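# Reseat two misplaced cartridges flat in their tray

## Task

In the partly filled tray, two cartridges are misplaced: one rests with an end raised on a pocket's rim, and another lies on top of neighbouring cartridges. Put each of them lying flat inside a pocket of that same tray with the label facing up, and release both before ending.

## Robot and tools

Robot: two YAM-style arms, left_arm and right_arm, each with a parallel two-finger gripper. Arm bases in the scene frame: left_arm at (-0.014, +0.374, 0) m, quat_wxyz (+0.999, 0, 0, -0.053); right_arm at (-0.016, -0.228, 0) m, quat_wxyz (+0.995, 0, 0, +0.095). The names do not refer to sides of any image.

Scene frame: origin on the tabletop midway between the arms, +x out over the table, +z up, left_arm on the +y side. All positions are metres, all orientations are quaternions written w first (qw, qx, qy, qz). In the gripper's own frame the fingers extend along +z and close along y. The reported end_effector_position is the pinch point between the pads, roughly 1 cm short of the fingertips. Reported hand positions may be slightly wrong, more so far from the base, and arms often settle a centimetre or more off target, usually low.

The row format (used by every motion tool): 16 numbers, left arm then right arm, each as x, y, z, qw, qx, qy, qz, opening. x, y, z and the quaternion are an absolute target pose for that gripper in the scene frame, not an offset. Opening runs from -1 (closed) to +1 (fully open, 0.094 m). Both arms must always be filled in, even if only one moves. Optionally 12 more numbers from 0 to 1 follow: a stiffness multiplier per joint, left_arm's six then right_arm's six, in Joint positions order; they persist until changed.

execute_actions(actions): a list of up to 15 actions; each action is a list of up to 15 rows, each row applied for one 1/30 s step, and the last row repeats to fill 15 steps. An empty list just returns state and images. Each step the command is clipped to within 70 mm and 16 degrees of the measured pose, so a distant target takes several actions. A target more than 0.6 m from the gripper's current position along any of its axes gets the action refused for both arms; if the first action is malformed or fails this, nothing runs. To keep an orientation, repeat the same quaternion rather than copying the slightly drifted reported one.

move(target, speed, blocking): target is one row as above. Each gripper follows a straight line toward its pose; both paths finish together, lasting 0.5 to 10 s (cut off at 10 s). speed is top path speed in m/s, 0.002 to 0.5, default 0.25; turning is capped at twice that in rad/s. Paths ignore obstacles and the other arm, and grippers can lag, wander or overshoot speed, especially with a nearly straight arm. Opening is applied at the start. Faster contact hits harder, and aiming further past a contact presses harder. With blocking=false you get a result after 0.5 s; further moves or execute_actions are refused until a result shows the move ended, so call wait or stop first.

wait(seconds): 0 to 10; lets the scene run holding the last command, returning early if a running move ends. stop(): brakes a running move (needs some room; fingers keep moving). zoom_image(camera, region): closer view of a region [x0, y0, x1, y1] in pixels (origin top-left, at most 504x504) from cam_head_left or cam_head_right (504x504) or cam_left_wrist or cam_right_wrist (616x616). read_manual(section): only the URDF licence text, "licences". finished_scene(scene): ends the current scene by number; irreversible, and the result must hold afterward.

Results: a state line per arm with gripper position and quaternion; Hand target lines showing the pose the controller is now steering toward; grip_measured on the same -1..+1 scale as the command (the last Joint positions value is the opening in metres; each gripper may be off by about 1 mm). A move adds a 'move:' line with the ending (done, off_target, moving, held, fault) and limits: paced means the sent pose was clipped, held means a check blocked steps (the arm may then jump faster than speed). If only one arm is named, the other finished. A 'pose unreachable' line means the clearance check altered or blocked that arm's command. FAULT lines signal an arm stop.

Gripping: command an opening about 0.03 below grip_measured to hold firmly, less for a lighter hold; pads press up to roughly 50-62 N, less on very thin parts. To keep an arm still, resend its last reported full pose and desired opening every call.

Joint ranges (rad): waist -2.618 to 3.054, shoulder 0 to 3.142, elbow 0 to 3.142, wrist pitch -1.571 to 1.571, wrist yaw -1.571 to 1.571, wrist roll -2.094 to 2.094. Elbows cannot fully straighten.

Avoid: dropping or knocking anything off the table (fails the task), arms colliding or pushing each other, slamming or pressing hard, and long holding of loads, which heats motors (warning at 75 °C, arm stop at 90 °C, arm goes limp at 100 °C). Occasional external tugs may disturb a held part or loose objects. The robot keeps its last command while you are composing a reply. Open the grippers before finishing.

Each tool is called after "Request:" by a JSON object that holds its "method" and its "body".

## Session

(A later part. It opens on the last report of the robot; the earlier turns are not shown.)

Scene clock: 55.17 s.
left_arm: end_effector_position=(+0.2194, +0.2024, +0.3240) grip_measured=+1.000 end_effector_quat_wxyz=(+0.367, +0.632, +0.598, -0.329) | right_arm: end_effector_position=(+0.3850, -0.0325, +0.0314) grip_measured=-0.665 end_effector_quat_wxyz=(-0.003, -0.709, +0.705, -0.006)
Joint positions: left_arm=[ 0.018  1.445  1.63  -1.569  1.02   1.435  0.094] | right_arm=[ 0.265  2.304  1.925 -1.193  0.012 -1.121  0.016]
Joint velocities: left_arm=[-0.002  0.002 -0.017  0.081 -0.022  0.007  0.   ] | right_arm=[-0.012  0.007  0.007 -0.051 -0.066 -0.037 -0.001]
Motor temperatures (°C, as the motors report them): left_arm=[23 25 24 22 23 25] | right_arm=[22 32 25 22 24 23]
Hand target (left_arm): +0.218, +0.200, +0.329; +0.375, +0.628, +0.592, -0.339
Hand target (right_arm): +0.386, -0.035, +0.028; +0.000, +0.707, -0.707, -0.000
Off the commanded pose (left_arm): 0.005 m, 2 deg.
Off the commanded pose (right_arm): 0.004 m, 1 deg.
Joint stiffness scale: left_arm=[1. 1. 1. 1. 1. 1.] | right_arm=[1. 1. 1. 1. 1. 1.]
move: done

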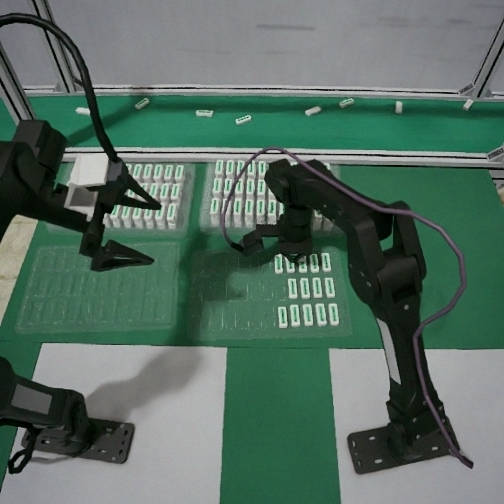

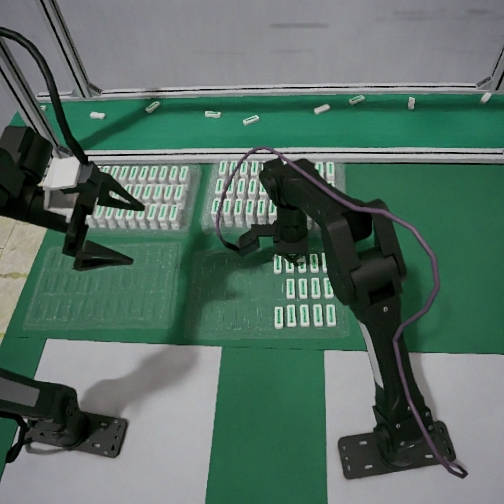

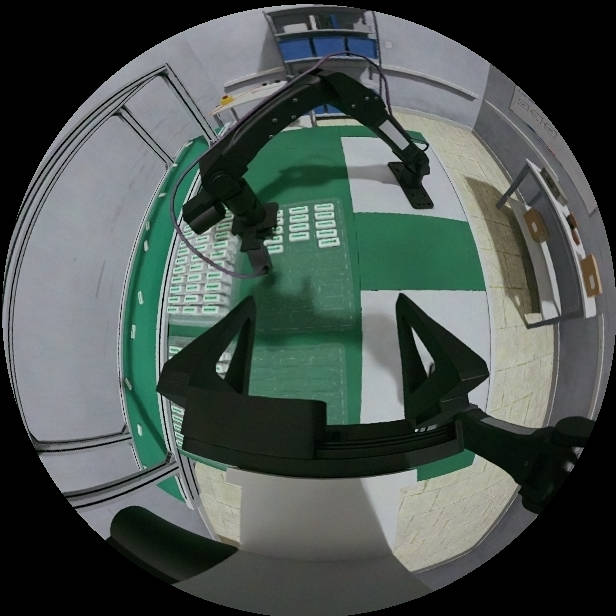

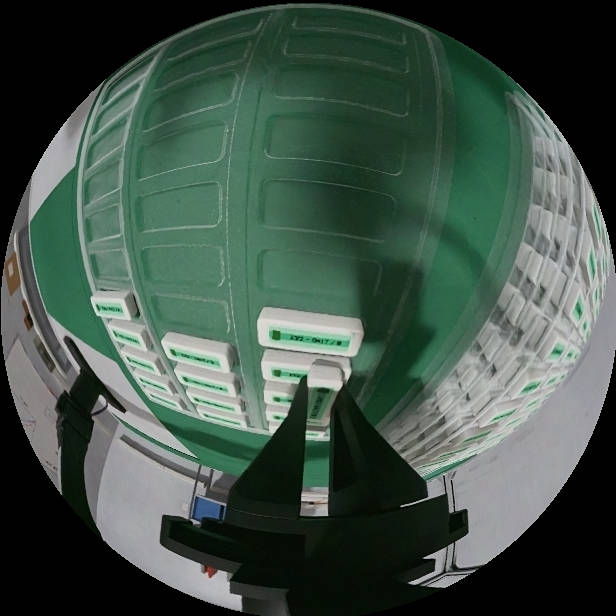

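Request:
{"method": "move", "body": {"target": [0.2183,0.2,0.3285,0.375,0.628,0.592,-0.339,1, 0.386,-0.035,0.09,0,0.707,-0.707,0,-0.9], "speed": 0.1}}

Request:
{"method": "move", "body": {"target": [0.2183,0.2,0.3285,0.375,0.628,0.592,-0.339,1, 0.31,0.03,0.08,0,0,-1,0,-0.9], "speed": 0.3}}

Scene clock: 65.27 s.
left_arm: end_effector_position=(+0.2194, +0.2024, +0.3241) grip_measured=+1.000 end_effector_quat_wxyz=(+0.367, +0.632, +0.597, -0.329) | right_arm: end_effector_position=(+0.3807, -0.0346, +0.0745) grip_measured=-0.665 end_effector_quat_wxyz=(-0.016, -0.709, +0.705, -0.001)
Joint positions: left_arm=[ 0.018  1.445  1.63  -1.569  1.02   1.435  0.094] | right_arm=[ 0.265  2.304  2.096 -1.392  0.012 -1.121  0.016]
Joint velocities: left_arm=[-0.002 -0.012 -0.007  0.051 -0.051  0.007  0.   ] | right_arm=[ 0.002  0.012 -0.007 -0.007  0.037  0.022  0.   ]
Motor temperatures (°C, as the motors report them): left_arm=[23 25 24 22 23 25] | right_arm=[22 32 25 22 24 23]
Hand target (left_arm): +0.218, +0.200, +0.328; +0.375, +0.628, +0.592, -0.339
Hand target (right_arm): +0.385, -0.036, +0.090; -0.000, +0.707, -0.707, +0.000
Off the commanded pose (left_arm): 0.005 m, 2 deg.
Off the commanded pose (right_arm): 0.016 m, 2 deg.
Joint stiffness scale: left_arm=[1. 1. 1. 1. 1. 1.] | right_arm=[1. 1. 1. 1. 1. 1.]
move: off_target (right_arm)

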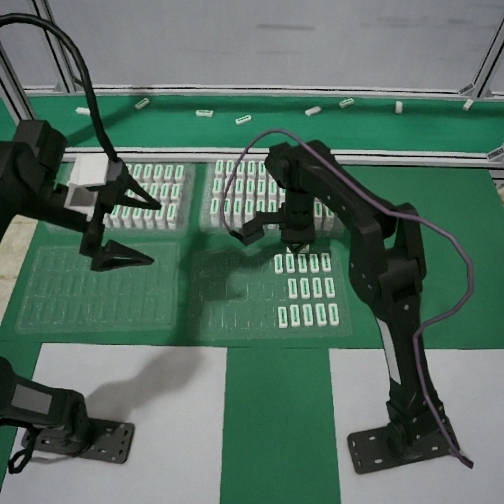

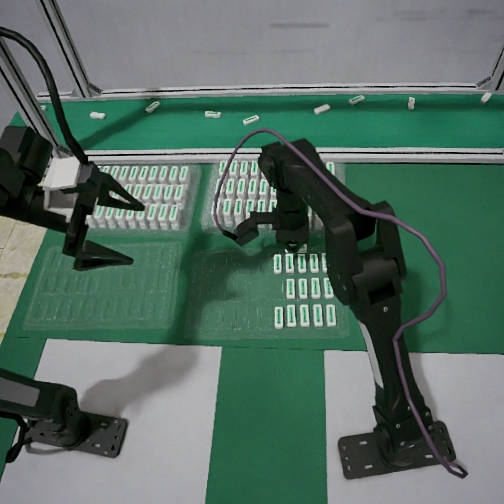

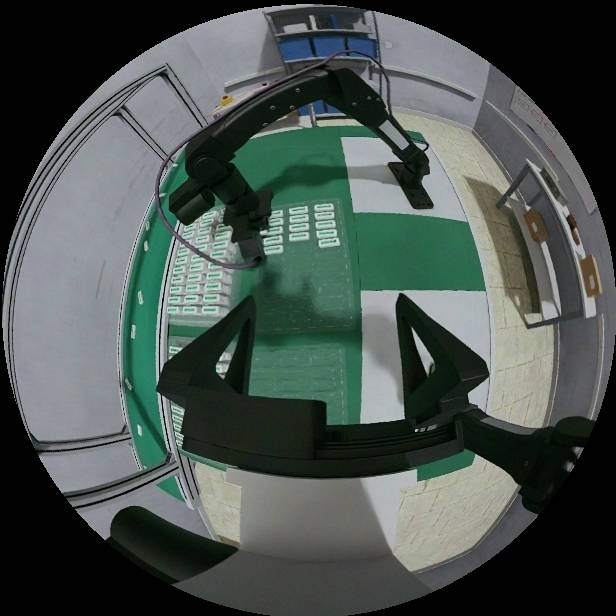

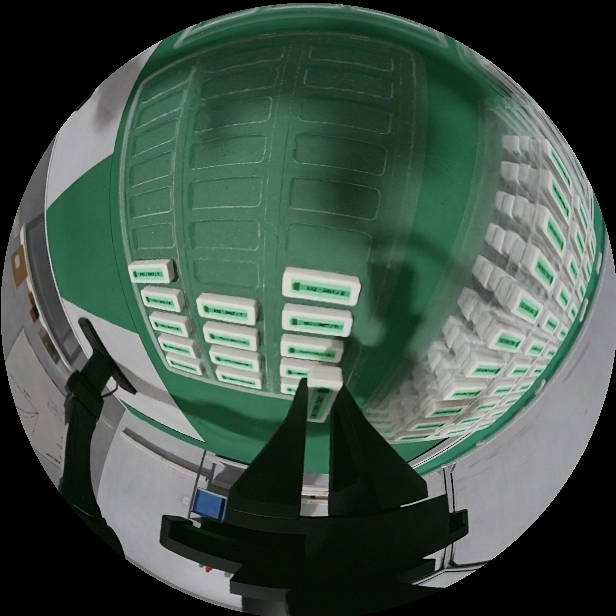

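Scene clock: 68.53 s.
left_arm: end_effector_position=(+0.2193, +0.2023, +0.3241) grip_measured=+1.000 end_effector_quat_wxyz=(+0.367, +0.632, +0.597, -0.329) | right_arm: end_effector_position=(+0.3103, +0.0244, +0.0694) grip_measured=-0.665 end_effector_quat_wxyz=(-0.016, +0.002, +1.000, -0.010)
Joint positions: left_arm=[ 0.018  1.445  1.63  -1.569  1.021  1.435  0.094] | right_arm=[ 0.463  2.177  1.866 -1.298 -0.004  0.658  0.016]
Joint velocities: left_arm=[-0.017  0.007  0.002 -0.007 -0.022 -0.066  0.   ] | right_arm=[ 0.007  0.022  0.002 -0.037 -0.022  0.022 -0.001]
Motor temperatures (°C, as the motors report them): left_arm=[23 25 24 22 23 25] | right_arm=[22 32 25 22 24 23]
Hand target (left_arm): +0.218, +0.200, +0.329; +0.375, +0.628, +0.592, -0.339
Hand target (right_arm): +0.310, +0.030, +0.080; -0.001, +0.000, +1.000, +0.001
Off the commanded pose (left_arm): 0.005 m, 2 deg.
Off the commanded pose (right_arm): 0.012 m, 2 deg.
Joint stiffness scale: left_arm=[1. 1. 1. 1. 1. 1.] | right_arm=[1. 1. 1. 1. 1. 1.]
move: off_target (right_arm)

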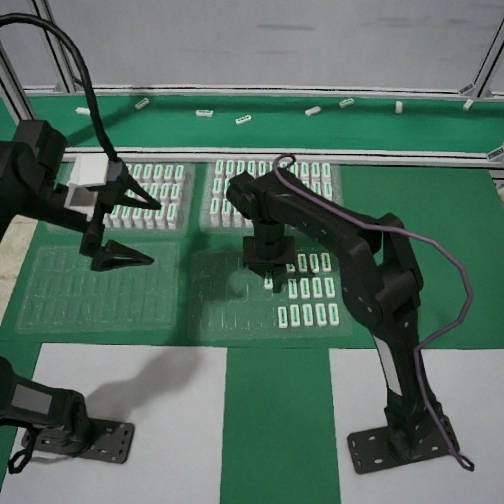

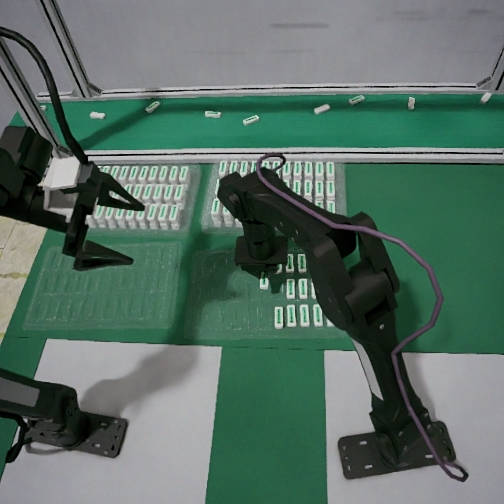

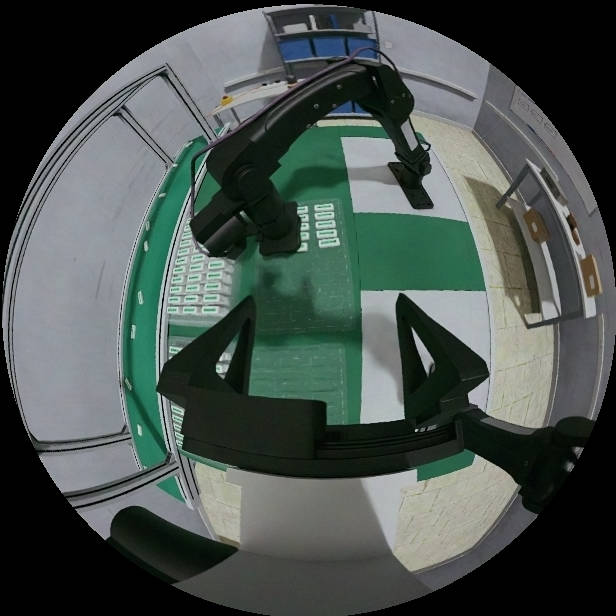

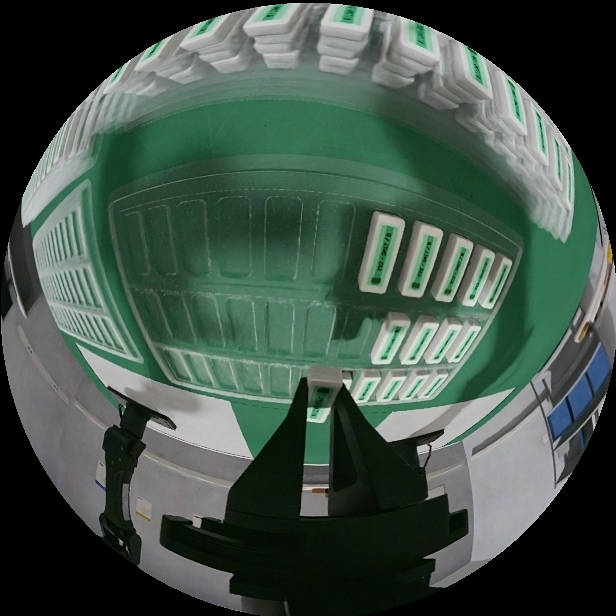

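Request:
{"method": "move", "body": {"target": [0.2183,0.2,0.3285,0.375,0.628,0.592,-0.339,1, 0.315,0.03,0.045,0,0,-1,0,-0.9], "speed": 0.05}}

Request:
{"method": "zoom_image", "body": {"camera": "cam_head_left", "region": [200, 230, 360, 350]}}

Scene clock: 75.07 s.
left_arm: end_effector_position=(+0.2194, +0.2024, +0.3241) grip_measured=+1.000 end_effector_quat_wxyz=(+0.367, +0.632, +0.597, -0.329) | right_arm: end_effector_position=(+0.3147, +0.0278, +0.0457) grip_measured=-0.665 end_effector_quat_wxyz=(-0.006, +0.003, +1.000, -0.002)
Joint positions: left_arm=[ 0.018  1.445  1.63  -1.569  1.02   1.435  0.094] | right_arm=[ 0.463  2.186  1.786 -1.184 -0.004  0.66   0.016]
Joint velocities: left_arm=[ 0.002 -0.012  0.007 -0.022 -0.051  0.037  0.   ] | right_arm=[-0.002 -0.002  0.002  0.037  0.022  0.007  0.001]
Motor temperatures (°C, as the motors report them): left_arm=[23 25 24 22 23 25] | right_arm=[22 33 25 22 24 23]
Hand target (left_arm): +0.218, +0.200, +0.328; +0.375, +0.628, +0.592, -0.339
Hand target (right_arm): +0.315, +0.030, +0.045; -0.000, +0.000, +1.000, +0.000
Off the commanded pose (left_arm): 0.005 m, 2 deg.
Off the commanded pose (right_arm): 0.002 m, 1 deg.
Joint stiffness scale: left_arm=[1. 1. 1. 1. 1. 1.] | right_arm=[1. 1. 1. 1. 1. 1.]
move: done

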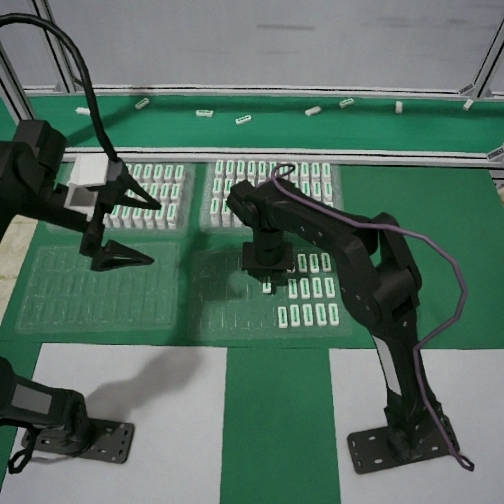

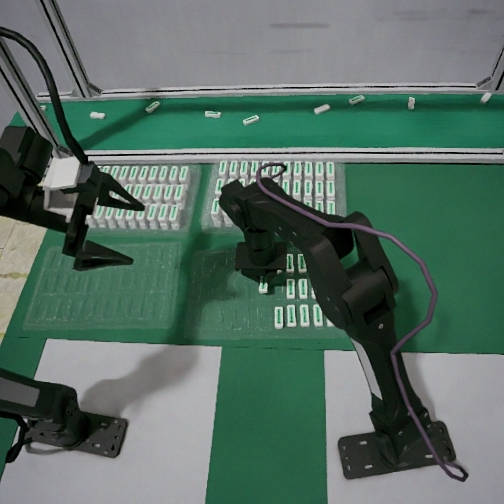

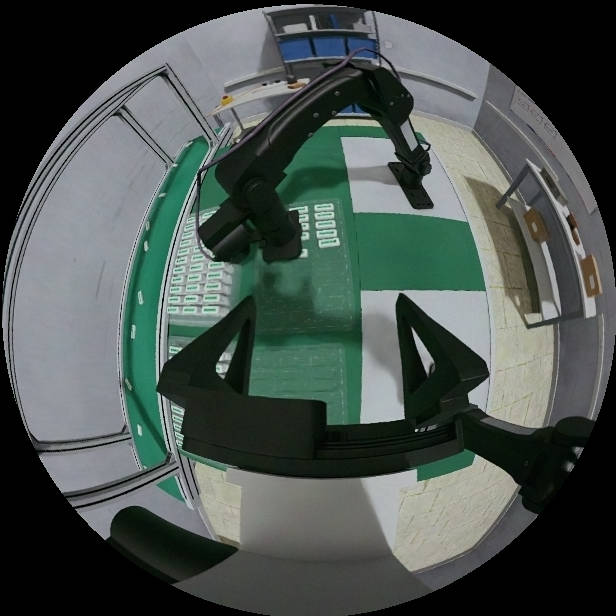

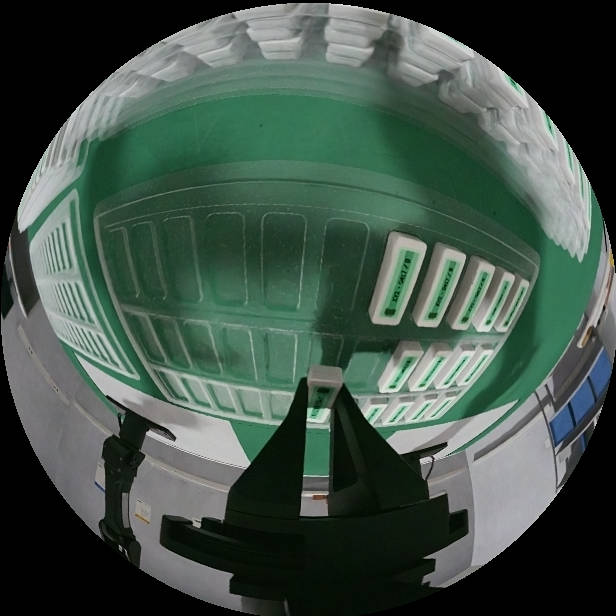

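Region (200, 230, 360, 350) of cam_head_left's 504x504 image, scaled by 3.150, with more detail than that image has; it fills the top 378 rows of this view, and the rest is white.

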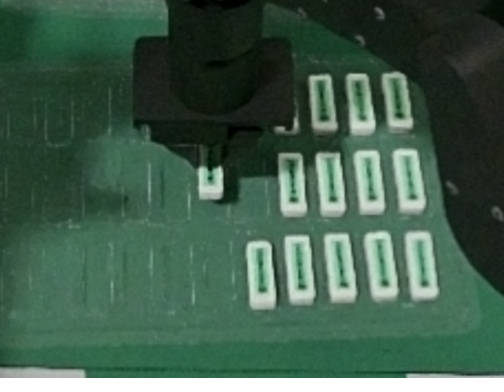

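Request:
{"method": "move", "body": {"target": [0.2183,0.2,0.3285,0.375,0.628,0.592,-0.339,1, 0.315,0.022,0.03,0,0,-1,0,-0.9], "speed": 0.03}}

Request:
{"method": "zoom_image", "body": {"camera": "cam_head_left", "region": [200, 230, 360, 350]}}

Scene clock: 81.47 s.
left_arm: end_effector_position=(+0.2193, +0.2023, +0.3241) grip_measured=+1.000 end_effector_quat_wxyz=(+0.367, +0.632, +0.597, -0.329) | right_arm: end_effector_position=(+0.3105, +0.0246, +0.0277) grip_measured=-0.665 end_effector_quat_wxyz=(-0.009, -0.002, +1.000, -0.004)
Joint positions: left_arm=[ 0.018  1.445  1.63  -1.569  1.021  1.435  0.094] | right_arm=[ 0.463  2.186  1.713 -1.118 -0.004  0.649  0.016]
Joint velocities: left_arm=[-0.002  0.012  0.007  0.022 -0.022  0.022  0.   ] | right_arm=[-0.007 -0.012 -0.007  0.051 -0.007  0.007 -0.001]
Motor temperatures (°C, as the motors report them): left_arm=[23 25 24 22 23 25] | right_arm=[22 33 25 22 24 23]
Hand target (left_arm): +0.218, +0.200, +0.329; +0.375, +0.628, +0.592, -0.339
Hand target (right_arm): +0.315, +0.022, +0.030; -0.000, +0.000, +1.000, -0.000
Off the commanded pose (left_arm): 0.005 m, 2 deg.
Off the commanded pose (right_arm): 0.006 m, 1 deg.
Joint stiffness scale: left_arm=[1. 1. 1. 1. 1. 1.] | right_arm=[1. 1. 1. 1. 1. 1.]
move: done

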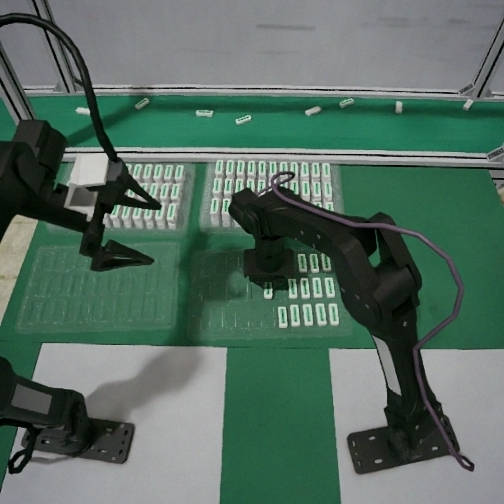

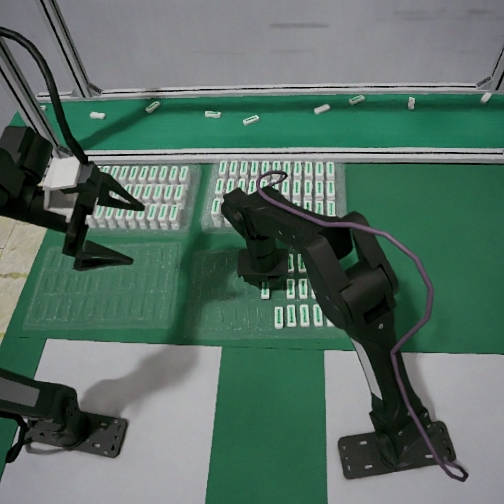

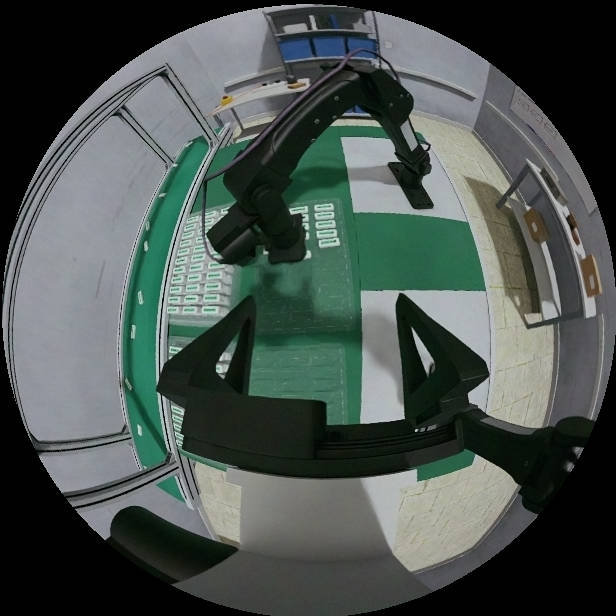

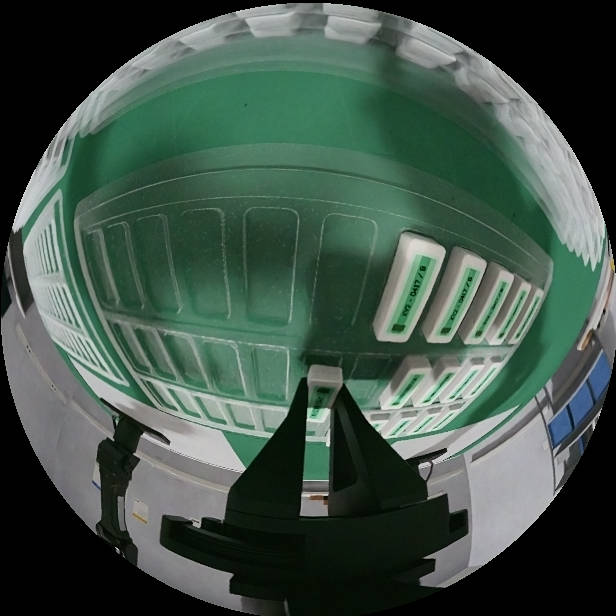

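Region (200, 230, 360, 350) of cam_head_left's 504x504 image, scaled by 3.150, with more detail than that image has; it fills the top 378 rows of this view, and the rest is white.

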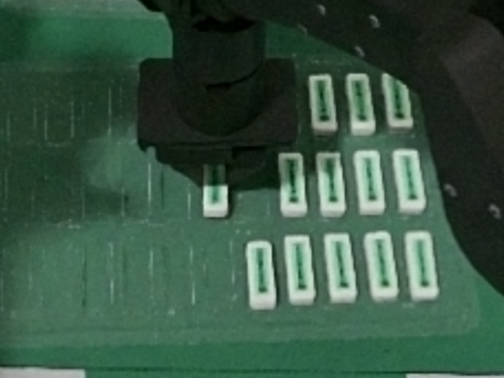

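Request:
{"method": "move", "body": {"target": [0.2183,0.2,0.3285,0.375,0.628,0.592,-0.339,1, 0.322,0.022,0.03,0,0,-1,0,-0.9], "speed": 0.03}}

Request:
{"method": "move", "body": {"target": [0.2183,0.2,0.3285,0.375,0.628,0.592,-0.339,1, 0.322,0.022,0.02,0,0,-1,0,-0.9], "speed": 0.03}}

Request:
{"method": "zoom_image", "body": {"camera": "cam_head_left", "region": [200, 230, 360, 350]}}

Scene clock: 89.50 s.
left_arm: end_effector_position=(+0.2194, +0.2024, +0.3240) grip_measured=+1.000 end_effector_quat_wxyz=(+0.367, +0.632, +0.598, -0.329) | right_arm: end_effector_position=(+0.3110, +0.0232, +0.0243) grip_measured=-0.665 end_effector_quat_wxyz=(-0.013, -0.005, +1.000, -0.006)
Joint positions: left_arm=[ 0.018  1.445  1.63  -1.569  1.02   1.435  0.094] | right_arm=[ 0.458  2.195  1.713 -1.116 -0.006  0.64   0.016]
Joint velocities: left_arm=[-0.022 -0.002  0.012 -0.007  0.037 -0.022  0.   ] | right_arm=[-0.007 -0.027 -0.007  0.007  0.051 -0.081 -0.   ]
Motor temperatures (°C, as the motors report them): left_arm=[23 25 24 22 23 25] | right_arm=[22 33 25 22 24 23]
Hand target (left_arm): +0.218, +0.200, +0.328; +0.375, +0.628, +0.592, -0.339
Hand target (right_arm): +0.322, +0.022, +0.030; +0.000, +0.000, +1.000, -0.000
Off the commanded pose (left_arm): 0.005 m, 2 deg.
Off the commanded pose (right_arm): 0.012 m, 2 deg.
Joint stiffness scale: left_arm=[1. 1. 1. 1. 1. 1.] | right_arm=[1. 1. 1. 1. 1. 1.]
move: off_target (right_arm)

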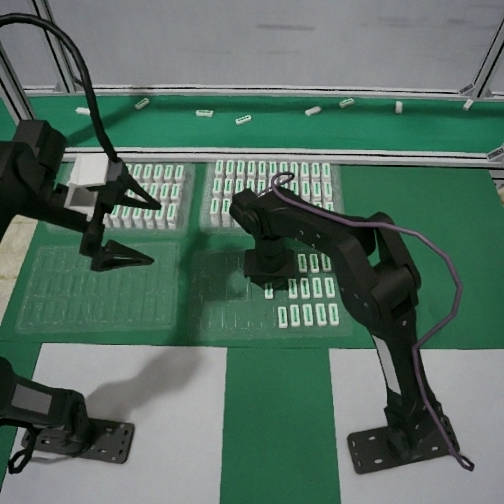

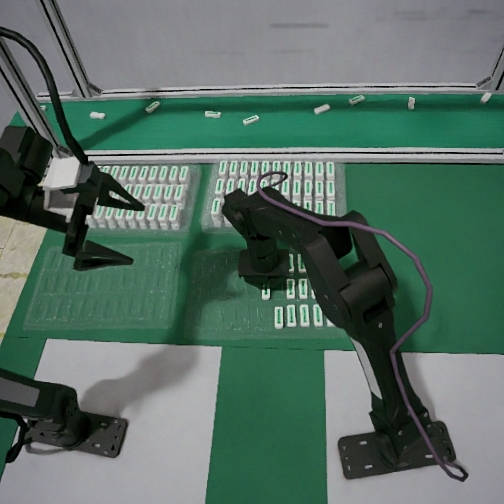

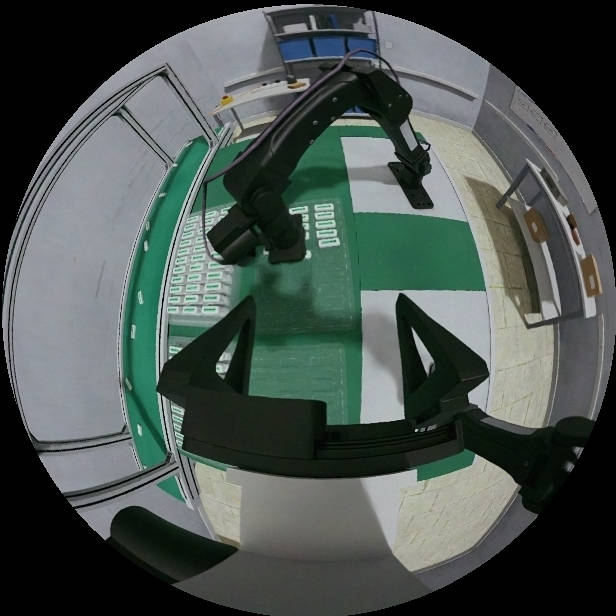

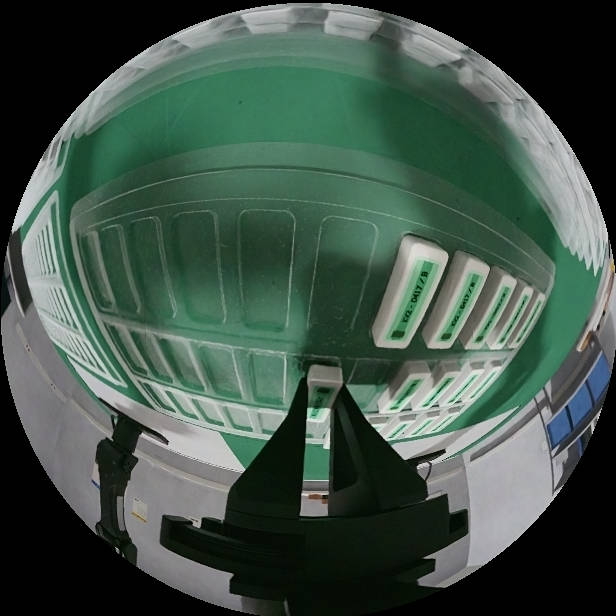

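Scene clock: 90.23 s.
left_arm: end_effector_position=(+0.2194, +0.2024, +0.3240) grip_measured=+1.000 end_effector_quat_wxyz=(+0.367, +0.633, +0.598, -0.329) | right_arm: end_effector_position=(+0.3112, +0.0234, +0.0243) grip_measured=-0.665 end_effector_quat_wxyz=(-0.012, -0.005, +1.000, -0.005)
Joint positions: left_arm=[ 0.018  1.445  1.63  -1.569  1.02   1.435  0.094] | right_arm=[ 0.458  2.195  1.713 -1.115 -0.006  0.64   0.016]
Joint velocities: left_arm=[-0.007 -0.007  0.002  0.007  0.037 -0.007  0.   ] | right_arm=[ 0.022 -0.017 -0.002  0.066 -0.007 -0.051 -0.   ]
Motor temperatures (°C, as the motors report them): left_arm=[23 25 24 22 23 25] | right_arm=[22 33 25 22 24 23]
Hand target (left_arm): +0.218, +0.200, +0.328; +0.375, +0.628, +0.592, -0.339
Hand target (right_arm): +0.322, +0.022, +0.020; -0.000, +0.000, +1.000, -0.000
Off the commanded pose (left_arm): 0.005 m, 2 deg.
Off the commanded pose (right_arm): 0.012 m, 2 deg.
Joint stiffness scale: left_arm=[1. 1. 1. 1. 1. 1.] | right_arm=[1. 1. 1. 1. 1. 1.]
move: off_target (right_arm)

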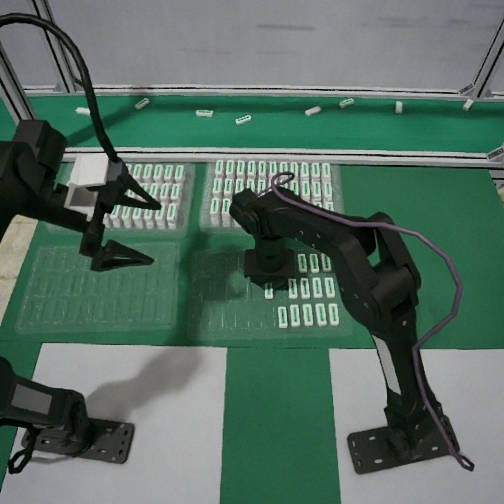

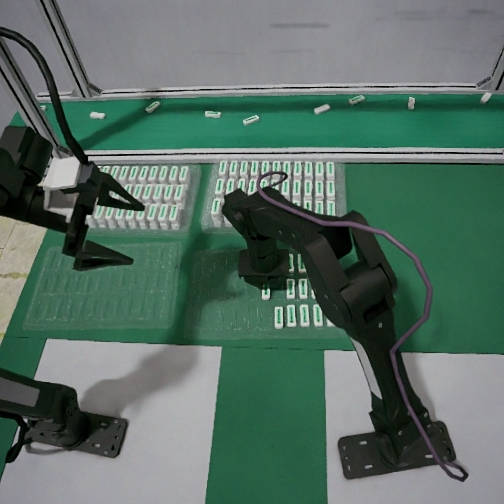

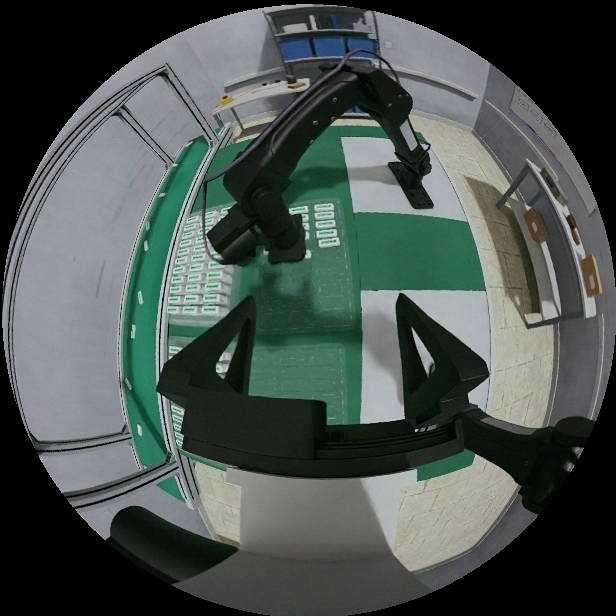

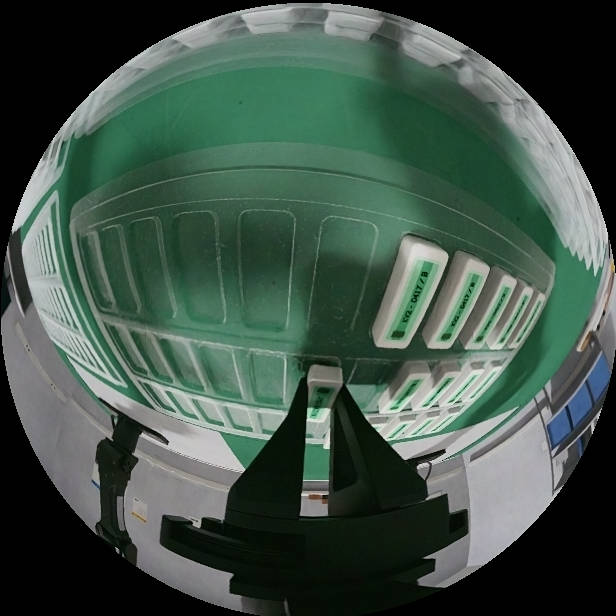

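Region (200, 230, 360, 350) of cam_head_left's 504x504 image, scaled by 3.150, with more detail than that image has; it fills the top 378 rows of this view, and the rest is white.

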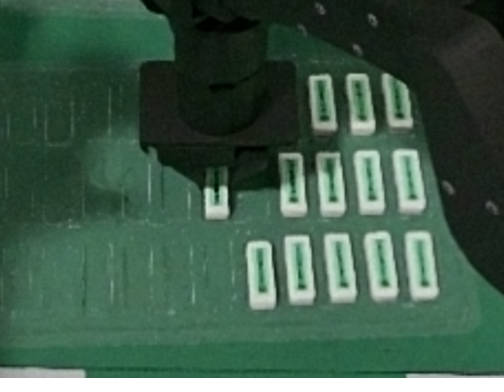

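Request:
{"method": "move", "body": {"target": [0.2183,0.2,0.3285,0.375,0.628,0.592,-0.339,1, 0.325,0.021,0.055,0,0,-1,0,-0.9], "speed": 0.05}}

Request:
{"method": "move", "body": {"target": [0.2183,0.2,0.3285,0.375,0.628,0.592,-0.339,1, 0.325,0.021,0.024,0,0,-1,0,-0.9], "speed": 0.03}}

Request:
{"method": "zoom_image", "body": {"camera": "cam_head_left", "region": [200, 230, 360, 350]}}

Scene clock: 98.37 s.
left_arm: end_effector_position=(+0.2193, +0.2023, +0.3241) grip_measured=+1.000 end_effector_quat_wxyz=(+0.367, +0.632, +0.597, -0.329) | right_arm: end_effector_position=(+0.3159, +0.0219, +0.0417) grip_measured=-0.665 end_effector_quat_wxyz=(-0.014, -0.003, +1.000, -0.006)
Joint positions: left_arm=[ 0.018  1.445  1.63  -1.569  1.021  1.435  0.094] | right_arm=[ 0.449  2.195  1.784 -1.189 -0.006  0.633  0.016]
Joint velocities: left_arm=[-0.012  0.002 -0.027  0.037 -0.022  0.037  0.   ] | right_arm=[-0.022 -0.007 -0.007 -0.081 -0.051 -0.007 -0.001]
Motor temperatures (°C, as the motors report them): left_arm=[23 25 24 22 23 25] | right_arm=[22 32 25 22 24 23]
Hand target (left_arm): +0.218, +0.200, +0.329; +0.375, +0.628, +0.592, -0.339
Hand target (right_arm): +0.324, +0.021, +0.055; +0.000, -0.000, +1.000, +0.000
Off the commanded pose (left_arm): 0.005 m, 2 deg.
Off the commanded pose (right_arm): 0.016 m, 2 deg.
Joint stiffness scale: left_arm=[1. 1. 1. 1. 1. 1.] | right_arm=[1. 1. 1. 1. 1. 1.]
move: off_target (right_arm)

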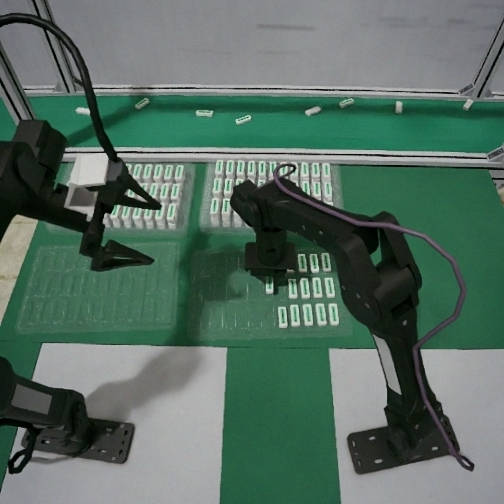

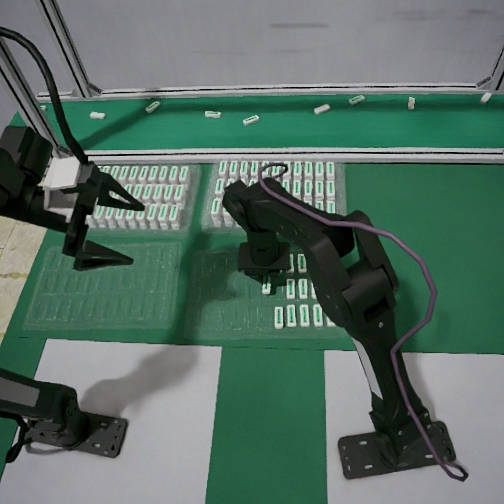

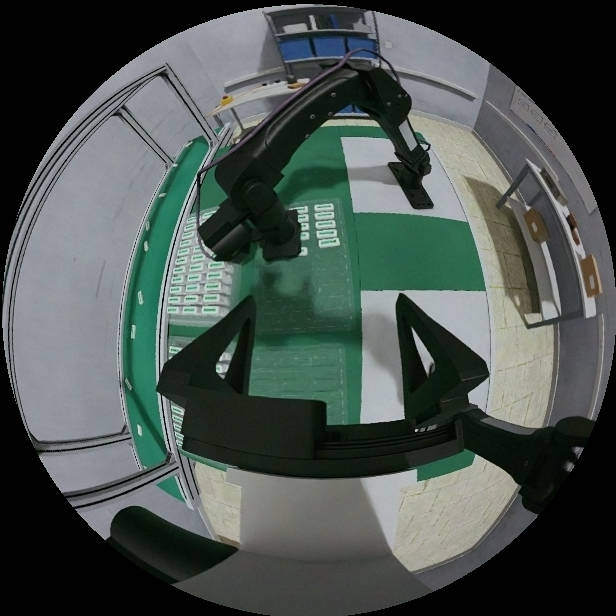

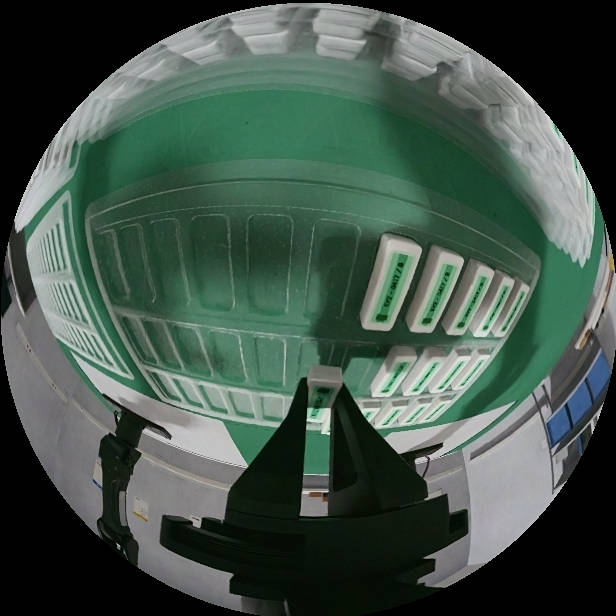

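Scene clock: 99.30 s.
left_arm: end_effector_position=(+0.2194, +0.2024, +0.3240) grip_measured=+1.000 end_effector_quat_wxyz=(+0.367, +0.632, +0.598, -0.329) | right_arm: end_effector_position=(+0.3188, +0.0241, +0.0254) grip_measured=-0.665 end_effector_quat_wxyz=(-0.009, -0.003, +1.000, -0.003)
Joint positions: left_arm=[ 0.018  1.445  1.63  -1.569  1.02   1.435  0.094] | right_arm=[ 0.449  2.212  1.747 -1.124 -0.006  0.633  0.016]
Joint velocities: left_arm=[ 0.007  0.007 -0.017  0.037 -0.037 -0.037  0.   ] | right_arm=[-0.017 -0.002 -0.002  0.022 -0.022 -0.066 -0.   ]
Motor temperatures (°C, as the motors report them): left_arm=[23 25 24 22 23 25] | right_arm=[22 32 25 22 24 23]
Hand target (left_arm): +0.218, +0.200, +0.329; +0.375, +0.628, +0.592, -0.339
Hand target (right_arm): +0.325, +0.021, +0.024; -0.000, +0.000, +1.000, -0.000
Off the commanded pose (left_arm): 0.005 m, 2 deg.
Off the commanded pose (right_arm): 0.007 m, 1 deg.
Joint stiffness scale: left_arm=[1. 1. 1. 1. 1. 1.] | right_arm=[1. 1. 1. 1. 1. 1.]
move: done

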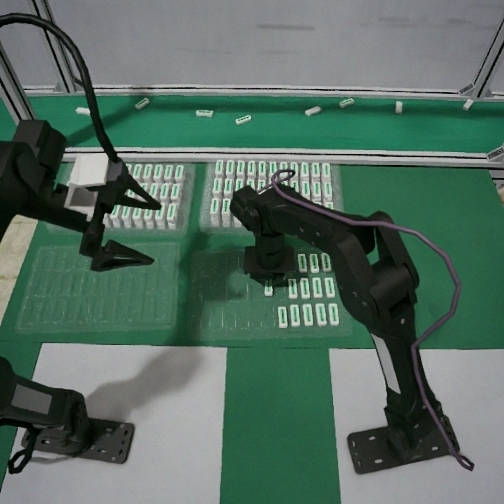

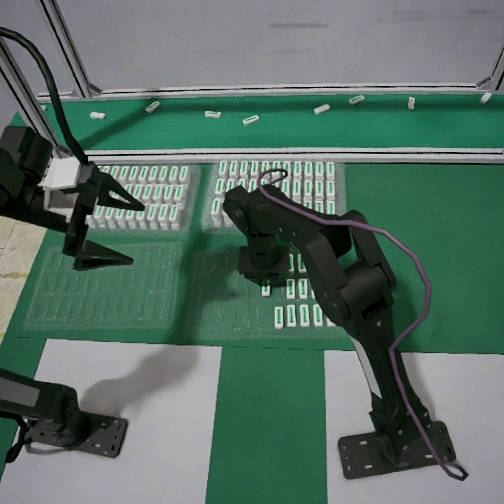

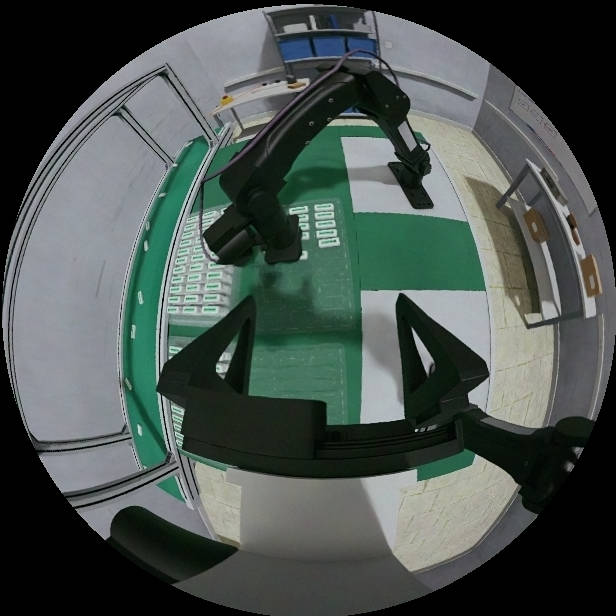

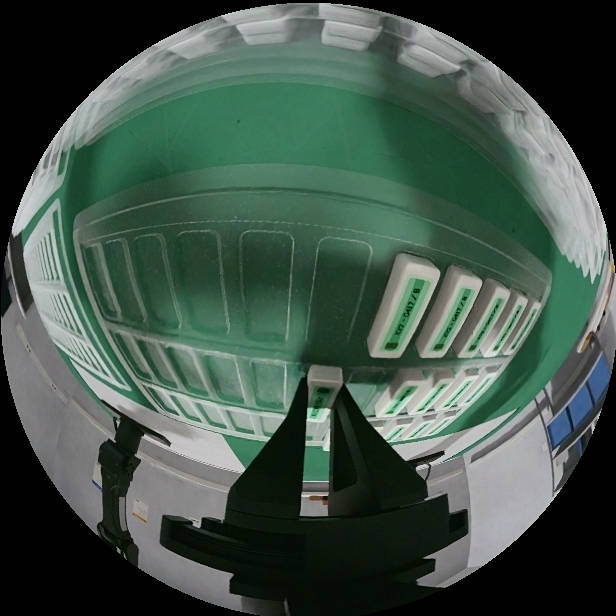

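Region (200, 230, 360, 350) of cam_head_left's 504x504 image, scaled by 3.150, with more detail than that image has; it fills the top 378 rows of this view, and the rest is white.

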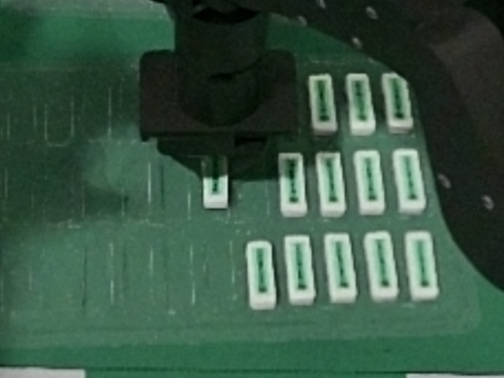

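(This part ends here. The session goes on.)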